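# Place the phone into its case

## Task

Get the phone inside its case so it stays there without the robot holding it, then release it and move the grippers away.

## Robot and tools

Robot: two arms, left_arm and right_arm, each with six joints and a parallel gripper. Names are labels only; left_arm sits on the +y side of the table.

Scene frame: origin on the tabletop midway between the arms, +x out over the table, +z up. Each result has a state line per arm giving end_effector_position (metres) and end_effector_quat_wxyz in this frame. That position is the point between the finger pads, roughly 1 cm short of the tips; it can be somewhat wrong, more so at long reach. Fingers point along the gripper's +z axis and close along its y axis.

Joint order (used in every row and every per-joint list in results): shoulder, elbow, wrist roll, wrist pitch, waist, wrist yaw. Follow this order only. Stated ranges in radians: shoulder 0.000 to 3.142, elbow 0.000 to 3.142, wrist roll -2.094 to 2.094, wrist pitch -1.571 to 1.571, waist -2.618 to 3.054, wrist yaw -1.571 to 1.571. True ends may differ by up to 0.036 rad. A call is rejected if a target exceeds a range end by over 0.036 rad and is further out than the last reported angle; a target beyond the real end is clipped to it, and the result may then say "joint sent to its limit" (absence of that line does not prove more travel exists).

A row: 14 numbers, always covering both arms: left_arm's six absolute joint angles (rad, order above) then its gripper opening, then the same seven for right_arm. Opening runs -1 (closed) to +1 (fully open, 0.094 m pad gap). These are targets to reach, not offsets.

Tools:
- execute_actions(actions): a list of actions, each a table of up to 15 rows; each row lasts one control step (1/30 s) and if fewer than 15 rows are given the last one repeats to fill the action. An empty list just returns state and images.
- move(target, speed, blocking): target is one 14-number row as above. All joints of both arms travel on paths that finish together, so grippers trace curves; duration is clamped to 0.5-10 s (longer moves stop short after 10 s). speed is the top rate in rad/s, 0.01 to 2 (default 0.5), of whichever joint has furthest to go. Gripper values are sent immediately. No collision avoidance, including between arms. Faster moves and targets set deeper past a contact hit and press harder. The result adds a move: line with the ending (done, off_target, moving, held, fault), limits=held or limits=none, and each arm's joint furthest from target. With blocking=false you get a result after 0.5 s; until a result shows the move ended, further moves and execute_actions are refused, so use wait or stop.
- wait(seconds): 0 to 10; arms keep their last command, a running move continues, and it returns early when that move ends.
- stop(): brakes a running move (needs stopping distance); fingers keep moving.
- zoom_image(camera, region): enlarges [x0, y0, x1, y1] pixels (max 504x504, origin top-left) of cam_high, cam_low, cam_left_wrist or cam_right_wrist.
- finished_scene(scene): pass the current scene number to end it; irreversible, reports success, and may begin a further scene whose task appears in that result.

Motion limits: each step, a joint's commanded target is kept within a lead of its measured angle (waist 0.202, shoulder 0.258, elbow 0.238, wrist pitch 0.573, wrist yaw and roll 0.522 rad), and if the targets would displace the gripper over 70 mm they are scaled back. So distant goals need several actions; an unfinished motion may stall, so resend the remainder. To keep a joint still, resend its value from the "Joint targets" line. "joint command not followed" means a clearance check altered some targets; HELD in step readings marks steps where an arm's row was held back.

Results: Joint positions and Joint velocities give per-arm blocks in joint order plus pad gap (m). grip_measured shows opening on the command scale; each gripper reads up to about 1 mm off. To grasp, command about 0.03 below grip_measured (less for a gentler hold). Pad force tops out near 50-62 N, lower on thin parts under ~2 mm. Joint torques are total drive outputs with offsets and noise. Calibration lines list camera intrinsics and world-to-camera transforms (wrist cameras follow their arm), with small per-scene errors.

Heat: holding loads warms motors; MOTOR HOT warns at 75 °C, at 90 °C the arm halts for 10 s, at 100 °C it goes limp and drops. Fault stops appear as FAULT lines.

Avoid: knocking rigid objects off the table (task fails), dropping or slamming the phone, hard pushes, arms colliding or pressing on each other. Objects may occasionally get nudged by outside disturbance. Finish with the phone resting in the case, grippers open and withdrawn.

Each tool is called in YAML: its name, and indented under it one key for each argument.

## Session

execute_actions:
  actions: []

Scene clock: 0.00 s.
left_arm: end_effector_position=(+0.0877, -0.0410, +0.1797) grip_measured=+1.000 end_effector_quat_wxyz=(+0.002, +0.366, +0.930, -0.028) | right_arm: end_effector_position=(+0.1910, -0.2567, +0.1758) grip_measured=+1.000 end_effector_quat_wxyz=(+0.144, +0.312, +0.939, +0.011)
Joint names: [shoulder, elbow, wrist roll, wrist pitch, waist, wrist yaw]
Joint positions: left_arm=[ 1.652  1.596 -0.538 -1.467 -1.357  0.032  0.094] | right_arm=[ 0.987  1.056  1.348 -1.473  0.519  0.239  0.094]
Joint velocities: left_arm=[-0.012 -0.002 -0.022  0.007 -0.007 -0.007  0.   ] | right_arm=[ 0.017 -0.002  0.007 -0.11  -0.012  0.095  0.   ]
Joint torques (N m, as the arm reports them, + toward a larger angle): no reading
Joint targets: left_arm=[1.646 1.602 -0.538 -1.466 -1.357 0.028] | right_arm=[0.982 1.062 1.348 -1.478 0.519 0.246]
camera_calibration (this result's frames):
cam_left_wrist: T_world_to_cam=[[-0.682773, -0.727738, 0.0649438, 0.0194271], [-0.645041, 0.64215, 0.414206, 0.0547991], [-0.343137, 0.240917, -0.907863, 0.328302], [0, 0, 0, 1]] pos_world=[0.161265, -0.100145, 0.274094]
cam_right_wrist: T_world_to_cam=[[-0.316284, -0.948546, -0.0149992, -0.18267], [-0.930035, 0.306916, 0.202084, 0.262359], [-0.187082, 0.0778657, -0.979253, 0.330028], [0, 0, 0, 1]] pos_world=[0.24797, -0.279491, 0.267423]

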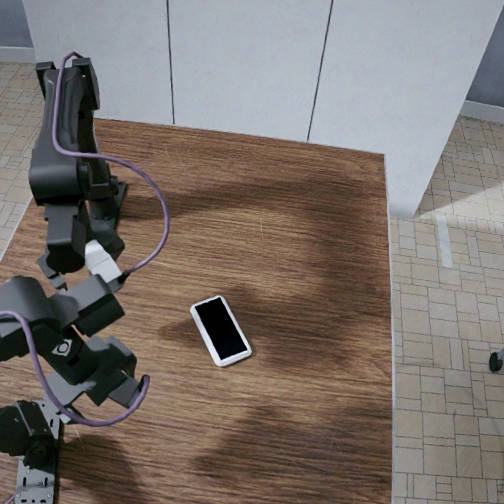

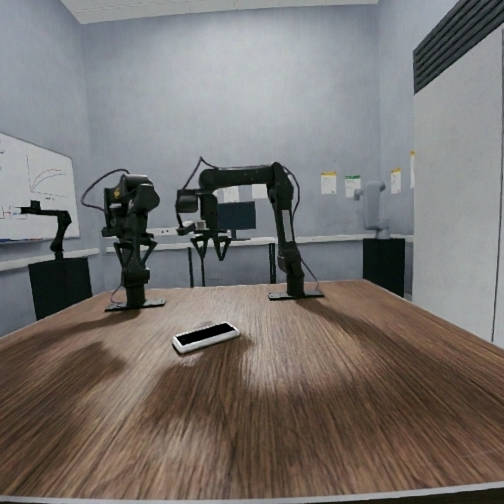

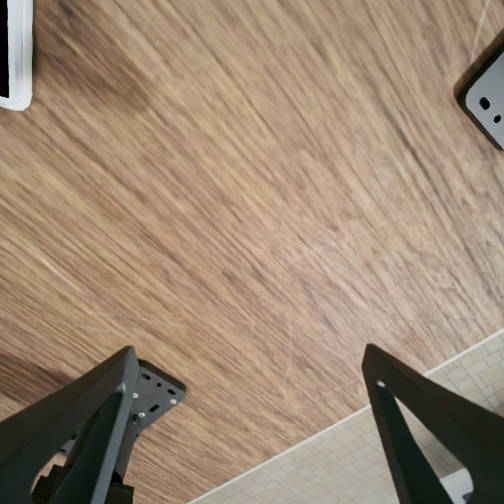

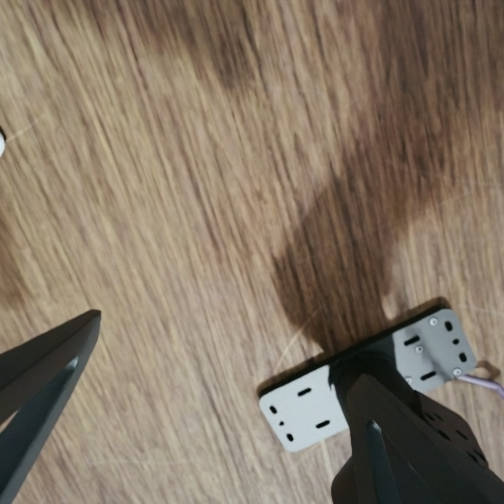

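move:
  target: [1.95,1.72,0,-1.31,-0.78,0,-1,0.982,1.062,1.348,-1.478,0.1,0.246,1]
  speed: 0.6

zoom_image:
  camera: "cam_low"
  region: [160, 310, 250, 370]

Scene clock: 2.07 s.
left_arm: end_effector_position=(+0.2862, +0.0121, +0.1096) grip_measured=-0.990 end_effector_quat_wxyz=(-0.008, +0.341, +0.940, +0.000) | right_arm: end_effector_position=(+0.2077, -0.3191, +0.1757) grip_measured=+1.000 end_effector_quat_wxyz=(+0.143, +0.496, +0.857, -0.018)
Joint names: [shoulder, elbow, wrist roll, wrist pitch, waist, wrist yaw]
Joint positions: left_arm=[ 1.948  1.684 -0.011 -1.321 -0.776  0.005  0.   ] | right_arm=[ 0.987  1.056  1.348 -1.473  0.111  0.236  0.094]
Joint velocities: left_arm=[ 0.002  0.022 -0.007 -0.051 -0.017  0.037 -0.001] | right_arm=[-0.002 -0.002  0.022 -0.037 -0.002 -0.051  0.   ]
Joint torques (N m, as the arm reports them, + toward a larger angle): left_arm=[-9.22  9.02  0.07  0.51 -0.37 -0.03] | right_arm=[-1.49  6.62 -0.01  0.53 -0.76  0.19]
Joint targets: left_arm=[1.950 1.720 -0.000 -1.310 -0.780 -0.000] | right_arm=[0.982 1.062 1.348 -1.478 0.100 0.246]
move: off_target (left_arm); limits=none; left_arm: farthest joint: the elbow, 0.036 radians from its target (0.124 radians at the start); right_arm: farthest joint: the waist, 0.011 radians from its target (0.419 radians at the start)
camera_calibration (this result's frames):
cam_left_wrist: T_world_to_cam=[[-0.642677, -0.765915, 0.0184494, 0.192233], [-0.678482, 0.580167, 0.450631, 0.184049], [-0.355849, 0.277093, -0.89252, 0.321449], [0, 0, 0, 1]] pos_world=[0.362805, -0.0486161, 0.200414]
cam_right_wrist: T_world_to_cam=[[-0.666257, -0.745548, -0.0161252, -0.0987997], [-0.732153, 0.649875, 0.203995, 0.3651], [-0.141609, 0.147719, -0.978839, 0.350697], [0, 0, 0, 1]] pos_world=[0.251145, -0.362734, 0.267204]

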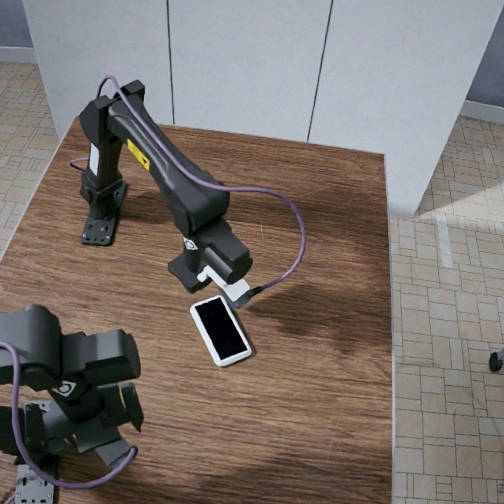

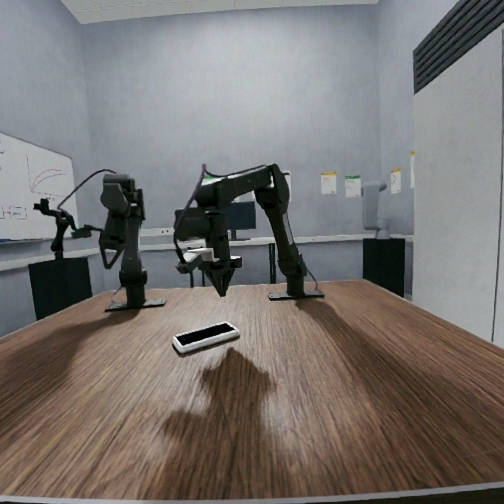

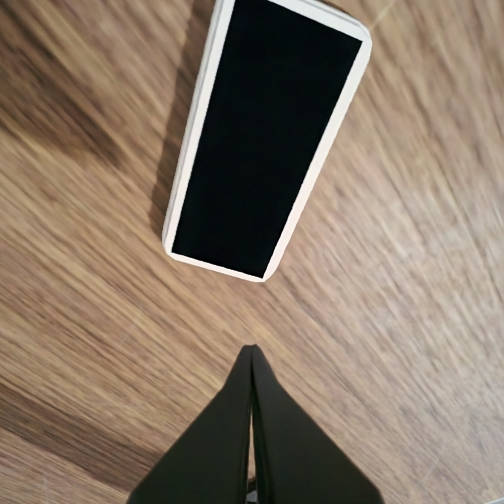

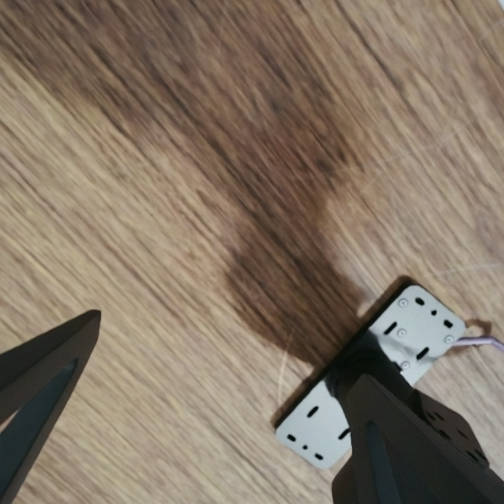

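Region (160, 310, 250, 370) of cam_low's 504x504 image, scaled by 5.600, with more detail than that image has.

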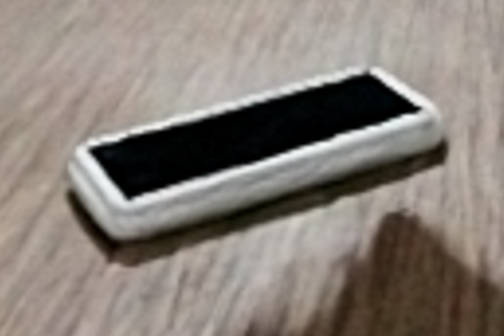

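move:
  target: [2.2,1.835,0,-1.15,-0.78,0,-1,0.982,1.062,1.348,-1.478,0.1,0.246,1]
  speed: 0.2

Scene clock: 4.00 s.
left_arm: end_effector_position=(+0.3328, -0.0277, +0.0454) grip_measured=-0.990 end_effector_quat_wxyz=(+0.006, +0.341, +0.940, -0.005) | right_arm: end_effector_position=(+0.2077, -0.3191, +0.1757) grip_measured=+1.000 end_effector_quat_wxyz=(+0.143, +0.496, +0.857, -0.018)
Joint names: [shoulder, elbow, wrist roll, wrist pitch, waist, wrist yaw]
Joint positions: left_arm=[ 2.196  1.801 -0.01  -1.162 -0.776  0.005  0.   ] | right_arm=[ 0.987  1.056  1.348 -1.473  0.111  0.236  0.094]
Joint velocities: left_arm=[-0.002 -0.002 -0.139 -0.081 -0.002  0.007  0.   ] | right_arm=[ 0.007 -0.027  0.037 -0.095 -0.007 -0.007  0.   ]
Joint torques (N m, as the arm reports them, + toward a larger angle): left_arm=[-10.96   8.92   0.08   0.57  -0.32  -0.02] | right_arm=[-1.46  6.62  0.    0.53 -0.76  0.18]
Joint targets: left_arm=[2.200 1.835 -0.000 -1.150 -0.780 0.000] | right_arm=[0.982 1.062 1.348 -1.478 0.100 0.246]
move: off_target (left_arm); limits=none; left_arm: farthest joint: the elbow, 0.034 radians from its target (0.151 radians at the start); right_arm: farthest joint: the waist, 0.011 radians from its target (0.011 radians at the start)
camera_calibration (this result's frames):
cam_left_wrist: T_world_to_cam=[[-0.643373, -0.765325, 0.0186707, 0.193154], [-0.687789, 0.588558, 0.424907, 0.272229], [-0.336181, 0.260533, -0.905044, 0.285361], [0, 0, 0, 1]] pos_world=[0.407439, -0.0867434, 0.138986]
cam_right_wrist: T_world_to_cam=[[-0.666257, -0.745548, -0.0161252, -0.0987997], [-0.732153, 0.649875, 0.203995, 0.3651], [-0.141609, 0.147719, -0.978839, 0.350697], [0, 0, 0, 1]] pos_world=[0.251145, -0.362734, 0.267204]

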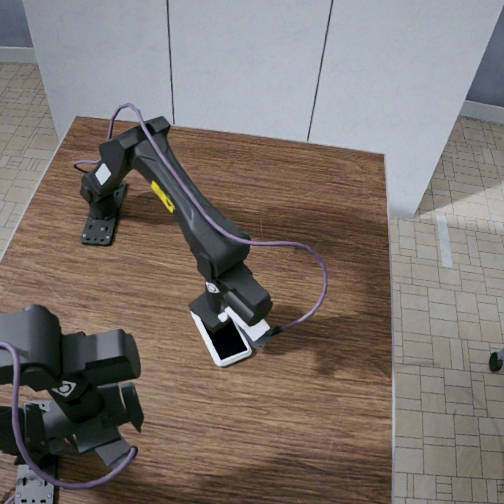

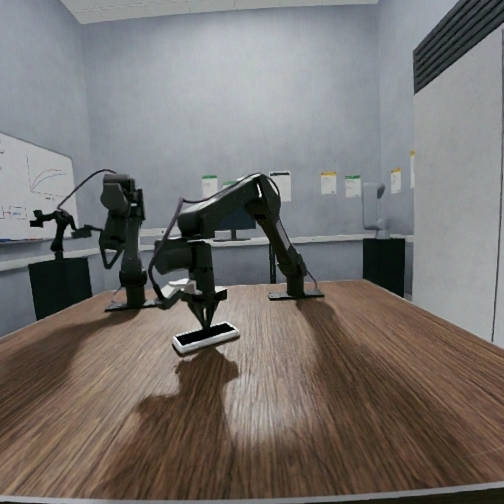

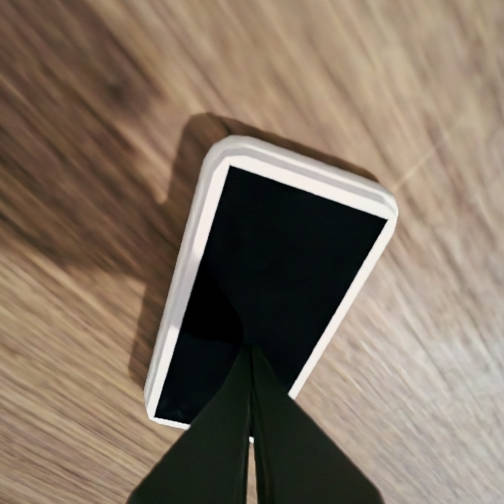

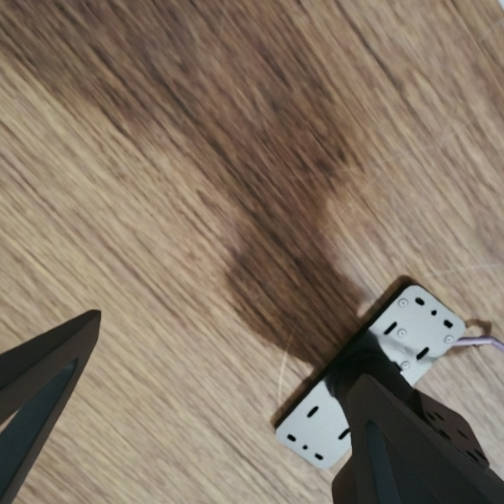

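move:
  target: [2.235,1.80,0,-1.125,-0.78,0,-1,0.982,1.062,1.348,-1.478,0.1,0.246,1]
  speed: 0.04

move:
  target: [2.37,1.73,0,-1.125,-0.78,0,-1,0.982,1.062,1.348,-1.478,0.1,0.246,1]
  speed: 0.07

Scene clock: 5.40 s.
left_arm: end_effector_position=(+0.3339, -0.0286, +0.0370) grip_measured=-0.990 end_effector_quat_wxyz=(+0.002, +0.341, +0.940, -0.003) | right_arm: end_effector_position=(+0.2077, -0.3191, +0.1757) grip_measured=+1.000 end_effector_quat_wxyz=(+0.143, +0.496, +0.857, -0.018)
Joint names: [shoulder, elbow, wrist roll, wrist pitch, waist, wrist yaw]
Joint positions: left_arm=[ 2.216  1.801 -0.01  -1.15  -0.776  0.005  0.   ] | right_arm=[ 0.987  1.056  1.348 -1.473  0.111  0.236  0.094]
Joint velocities: left_arm=[-0.002  0.017 -0.051 -0.007  0.002  0.022 -0.   ] | right_arm=[ 0.002  0.002  0.022 -0.007 -0.002  0.007  0.   ]
Joint torques (N m, as the arm reports them, + toward a larger angle): left_arm=[-9.83  6.31  0.08  0.71 -0.33 -0.02] | right_arm=[-1.48  6.59  0.    0.54 -0.75  0.18]
Joint targets: left_arm=[2.235 1.800 0.000 -1.125 -0.780 0.000] | right_arm=[0.982 1.062 1.348 -1.478 0.100 0.246]
move: off_target (left_arm); limits=none; left_arm: farthest joint: the wrist pitch, 0.025 radians from its target (0.037 radians at the start); right_arm: farthest joint: the waist, 0.011 radians from its target (0.011 radians at the start)
camera_calibration (this result's frames):
cam_left_wrist: T_world_to_cam=[[-0.643546, -0.765181, 0.018607, 0.193364], [-0.684829, 0.586484, 0.432488, 0.275758], [-0.341844, 0.265583, -0.901448, 0.280298], [0, 0, 0, 1]] pos_world=[0.409104, -0.0882119, 0.129814]
cam_right_wrist: T_world_to_cam=[[-0.666257, -0.745548, -0.0161252, -0.0987997], [-0.732153, 0.649875, 0.203995, 0.3651], [-0.141609, 0.147719, -0.978839, 0.350697], [0, 0, 0, 1]] pos_world=[0.251145, -0.362734, 0.267204]

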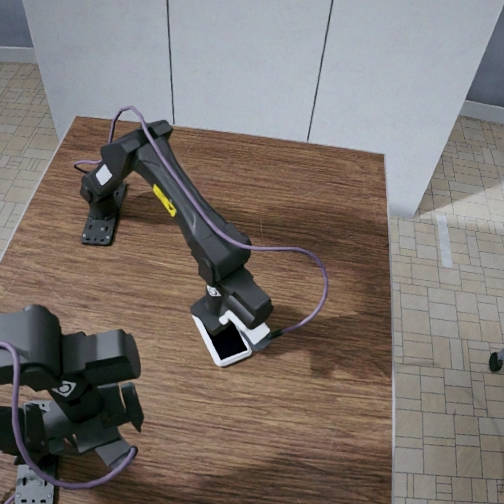

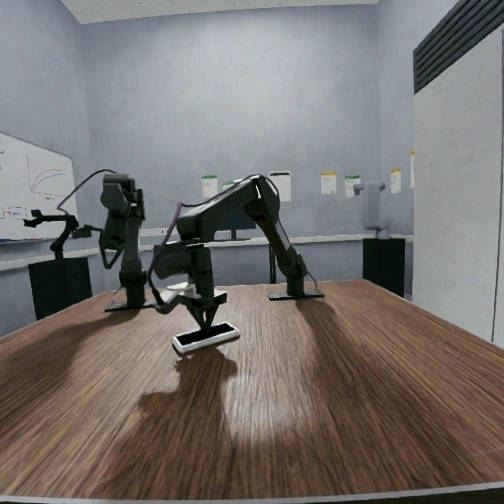

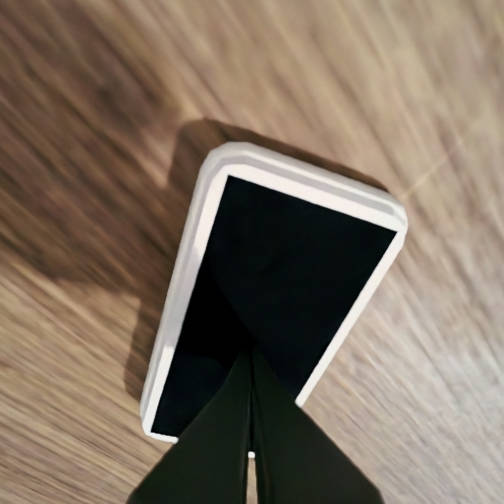

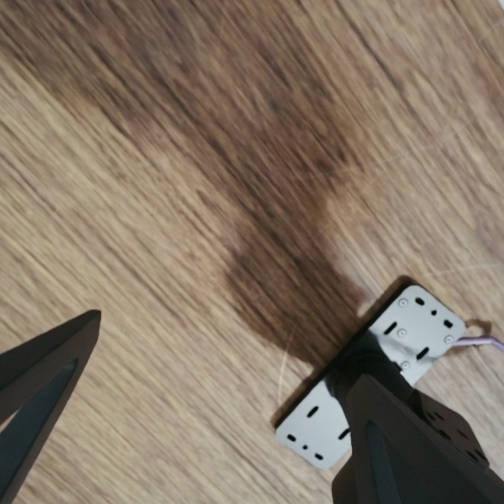

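Scene clock: 7.83 s.
left_arm: end_effector_position=(+0.3323, -0.0274, +0.0271) grip_measured=-0.990 end_effector_quat_wxyz=(-0.010, +0.341, +0.940, +0.001) | right_arm: end_effector_position=(+0.2077, -0.3191, +0.1757) grip_measured=+1.000 end_effector_quat_wxyz=(+0.143, +0.496, +0.857, -0.018)
Joint names: [shoulder, elbow, wrist roll, wrist pitch, waist, wrist yaw]
Joint positions: left_arm=[ 2.241  1.801 -0.01  -1.149 -0.776  0.005  0.   ] | right_arm=[ 0.987  1.056  1.348 -1.473  0.111  0.236  0.094]
Joint velocities: left_arm=[-0.012 -0.017  0.007 -0.037 -0.007 -0.051 -0.002] | right_arm=[-0.017  0.022  0.007 -0.022 -0.002  0.022  0.   ]
Joint torques (N m, as the arm reports them, + toward a larger angle): left_arm=[-0.92  1.15  0.08  0.68 -0.34 -0.02] | right_arm=[-1.43  6.62 -0.01  0.54 -0.72  0.18]
Joint targets: left_arm=[2.370 1.730 -0.000 -1.125 -0.780 0.000] | right_arm=[0.982 1.062 1.348 -1.478 0.100 0.246]
move: off_target (left_arm); limits=none; left_arm: farthest joint: the shoulder, 0.129 radians from its target (0.154 radians at the start); right_arm: farthest joint: the waist, 0.011 radians from its target (0.011 radians at the start)
camera_calibration (this result's frames):
cam_left_wrist: T_world_to_cam=[[-0.643198, -0.765469, 0.0188137, 0.193366], [-0.676616, 0.579697, 0.454029, 0.274737], [-0.358451, 0.279301, -0.890788, 0.276062], [0, 0, 0, 1]] pos_world=[0.409218, -0.088353, 0.117537]
cam_right_wrist: T_world_to_cam=[[-0.666257, -0.745548, -0.0161252, -0.0987997], [-0.732153, 0.649875, 0.203995, 0.3651], [-0.141609, 0.147719, -0.978839, 0.350697], [0, 0, 0, 1]] pos_world=[0.251145, -0.362734, 0.267204]

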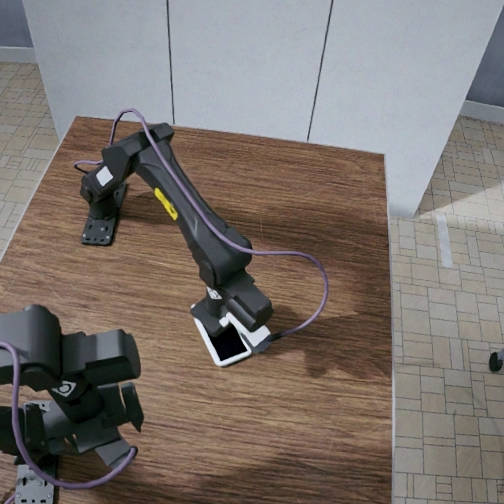

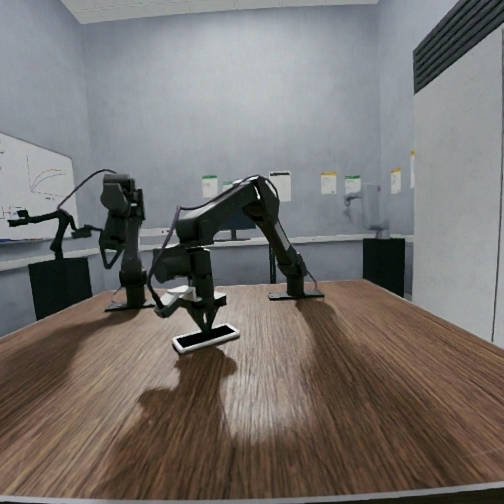

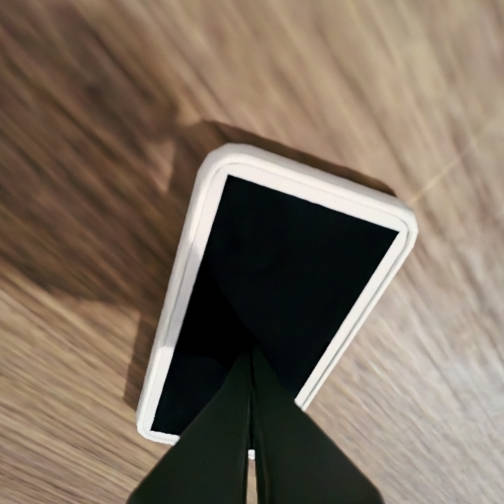

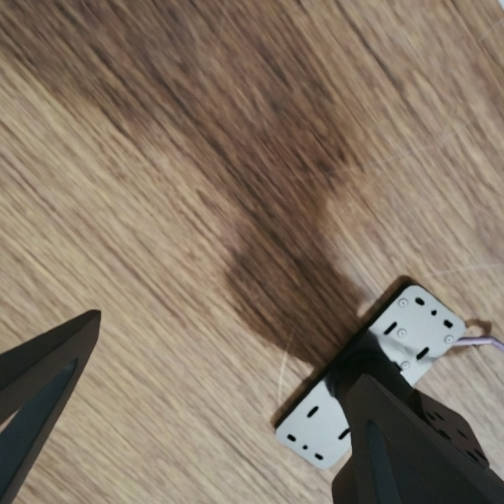

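move:
  target: [1.95,1.8,0,-1.4,-0.78,0,-1,0.982,1.062,1.348,-1.478,0.1,0.246,1]
  speed: 0.4

zoom_image:
  camera: "cam_low"
  region: [160, 310, 250, 370]

Scene clock: 9.57 s.
left_arm: end_effector_position=(+0.2944, +0.0050, +0.1360) grip_measured=-0.990 end_effector_quat_wxyz=(+0.009, +0.341, +0.940, -0.006) | right_arm: end_effector_position=(+0.2077, -0.3191, +0.1757) grip_measured=+1.000 end_effector_quat_wxyz=(+0.143, +0.496, +0.857, -0.018)
Joint names: [shoulder, elbow, wrist roll, wrist pitch, waist, wrist yaw]
Joint positions: left_arm=[ 1.959  1.803 -0.01  -1.393 -0.776  0.005  0.   ] | right_arm=[ 0.987  1.056  1.348 -1.473  0.111  0.236  0.094]
Joint velocities: left_arm=[-0.002 -0.007 -0.022  0.095 -0.022  0.037  0.   ] | right_arm=[-0.012 -0.007 -0.051  0.022  0.007 -0.022  0.   ]
Joint torques (N m, as the arm reports them, + toward a larger angle): left_arm=[-10.18   6.21   0.07   0.38  -0.34  -0.02] | right_arm=[-1.45  6.62  0.    0.54 -0.75  0.19]
Joint targets: left_arm=[1.950 1.800 -0.000 -1.400 -0.780 0.000] | right_arm=[0.982 1.062 1.348 -1.478 0.100 0.246]
move: done; limits=none; left_arm: farthest joint: the wrist roll, 0.010 radians from its target (0.010 radians at the start); right_arm: farthest joint: the waist, 0.011 radians from its target (0.011 radians at the start)
camera_calibration (this result's frames):
cam_left_wrist: T_world_to_cam=[[-0.643786, -0.764967, 0.019104, 0.191822], [-0.690146, 0.59124, 0.417293, 0.189783], [-0.33051, 0.255463, -0.908571, 0.344755], [0, 0, 0, 1]] pos_world=[0.368415, -0.0535421, 0.230375]
cam_right_wrist: T_world_to_cam=[[-0.666257, -0.745548, -0.0161252, -0.0987997], [-0.732153, 0.649875, 0.203995, 0.3651], [-0.141609, 0.147719, -0.978839, 0.350697], [0, 0, 0, 1]] pos_world=[0.251145, -0.362734, 0.267204]

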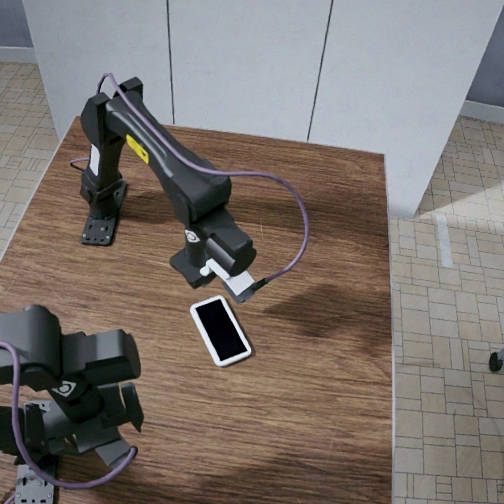

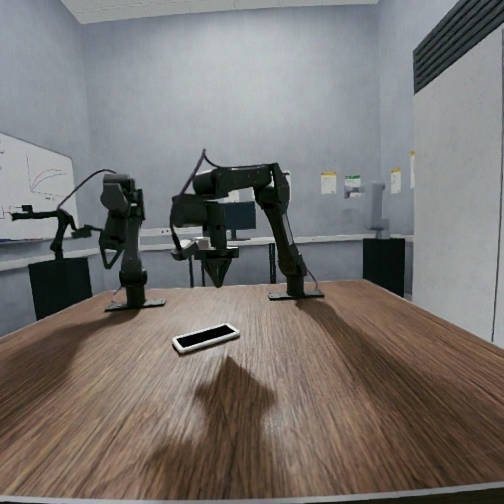

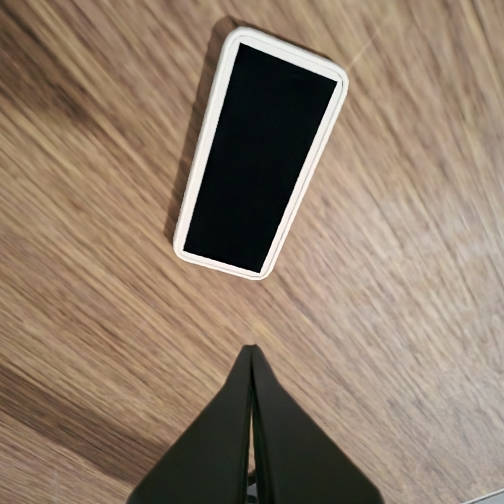

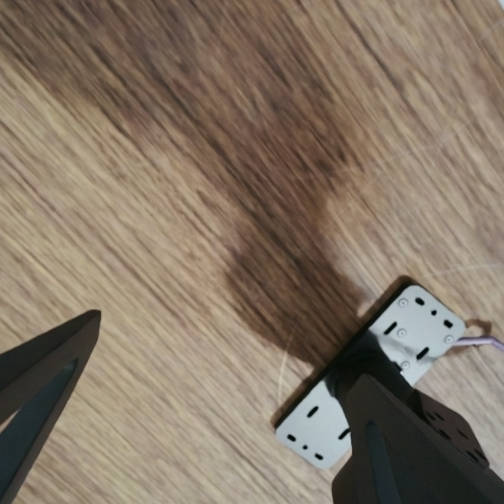

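Region (160, 310, 250, 370) of cam_low's 504x504 image, scaled by 5.600, with more detail than that image has.

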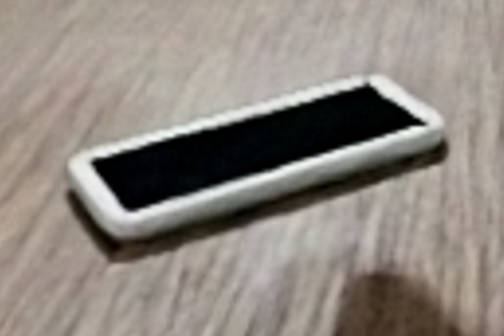

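finished_scene:
  scene: 2

The scene is finished: the task was done.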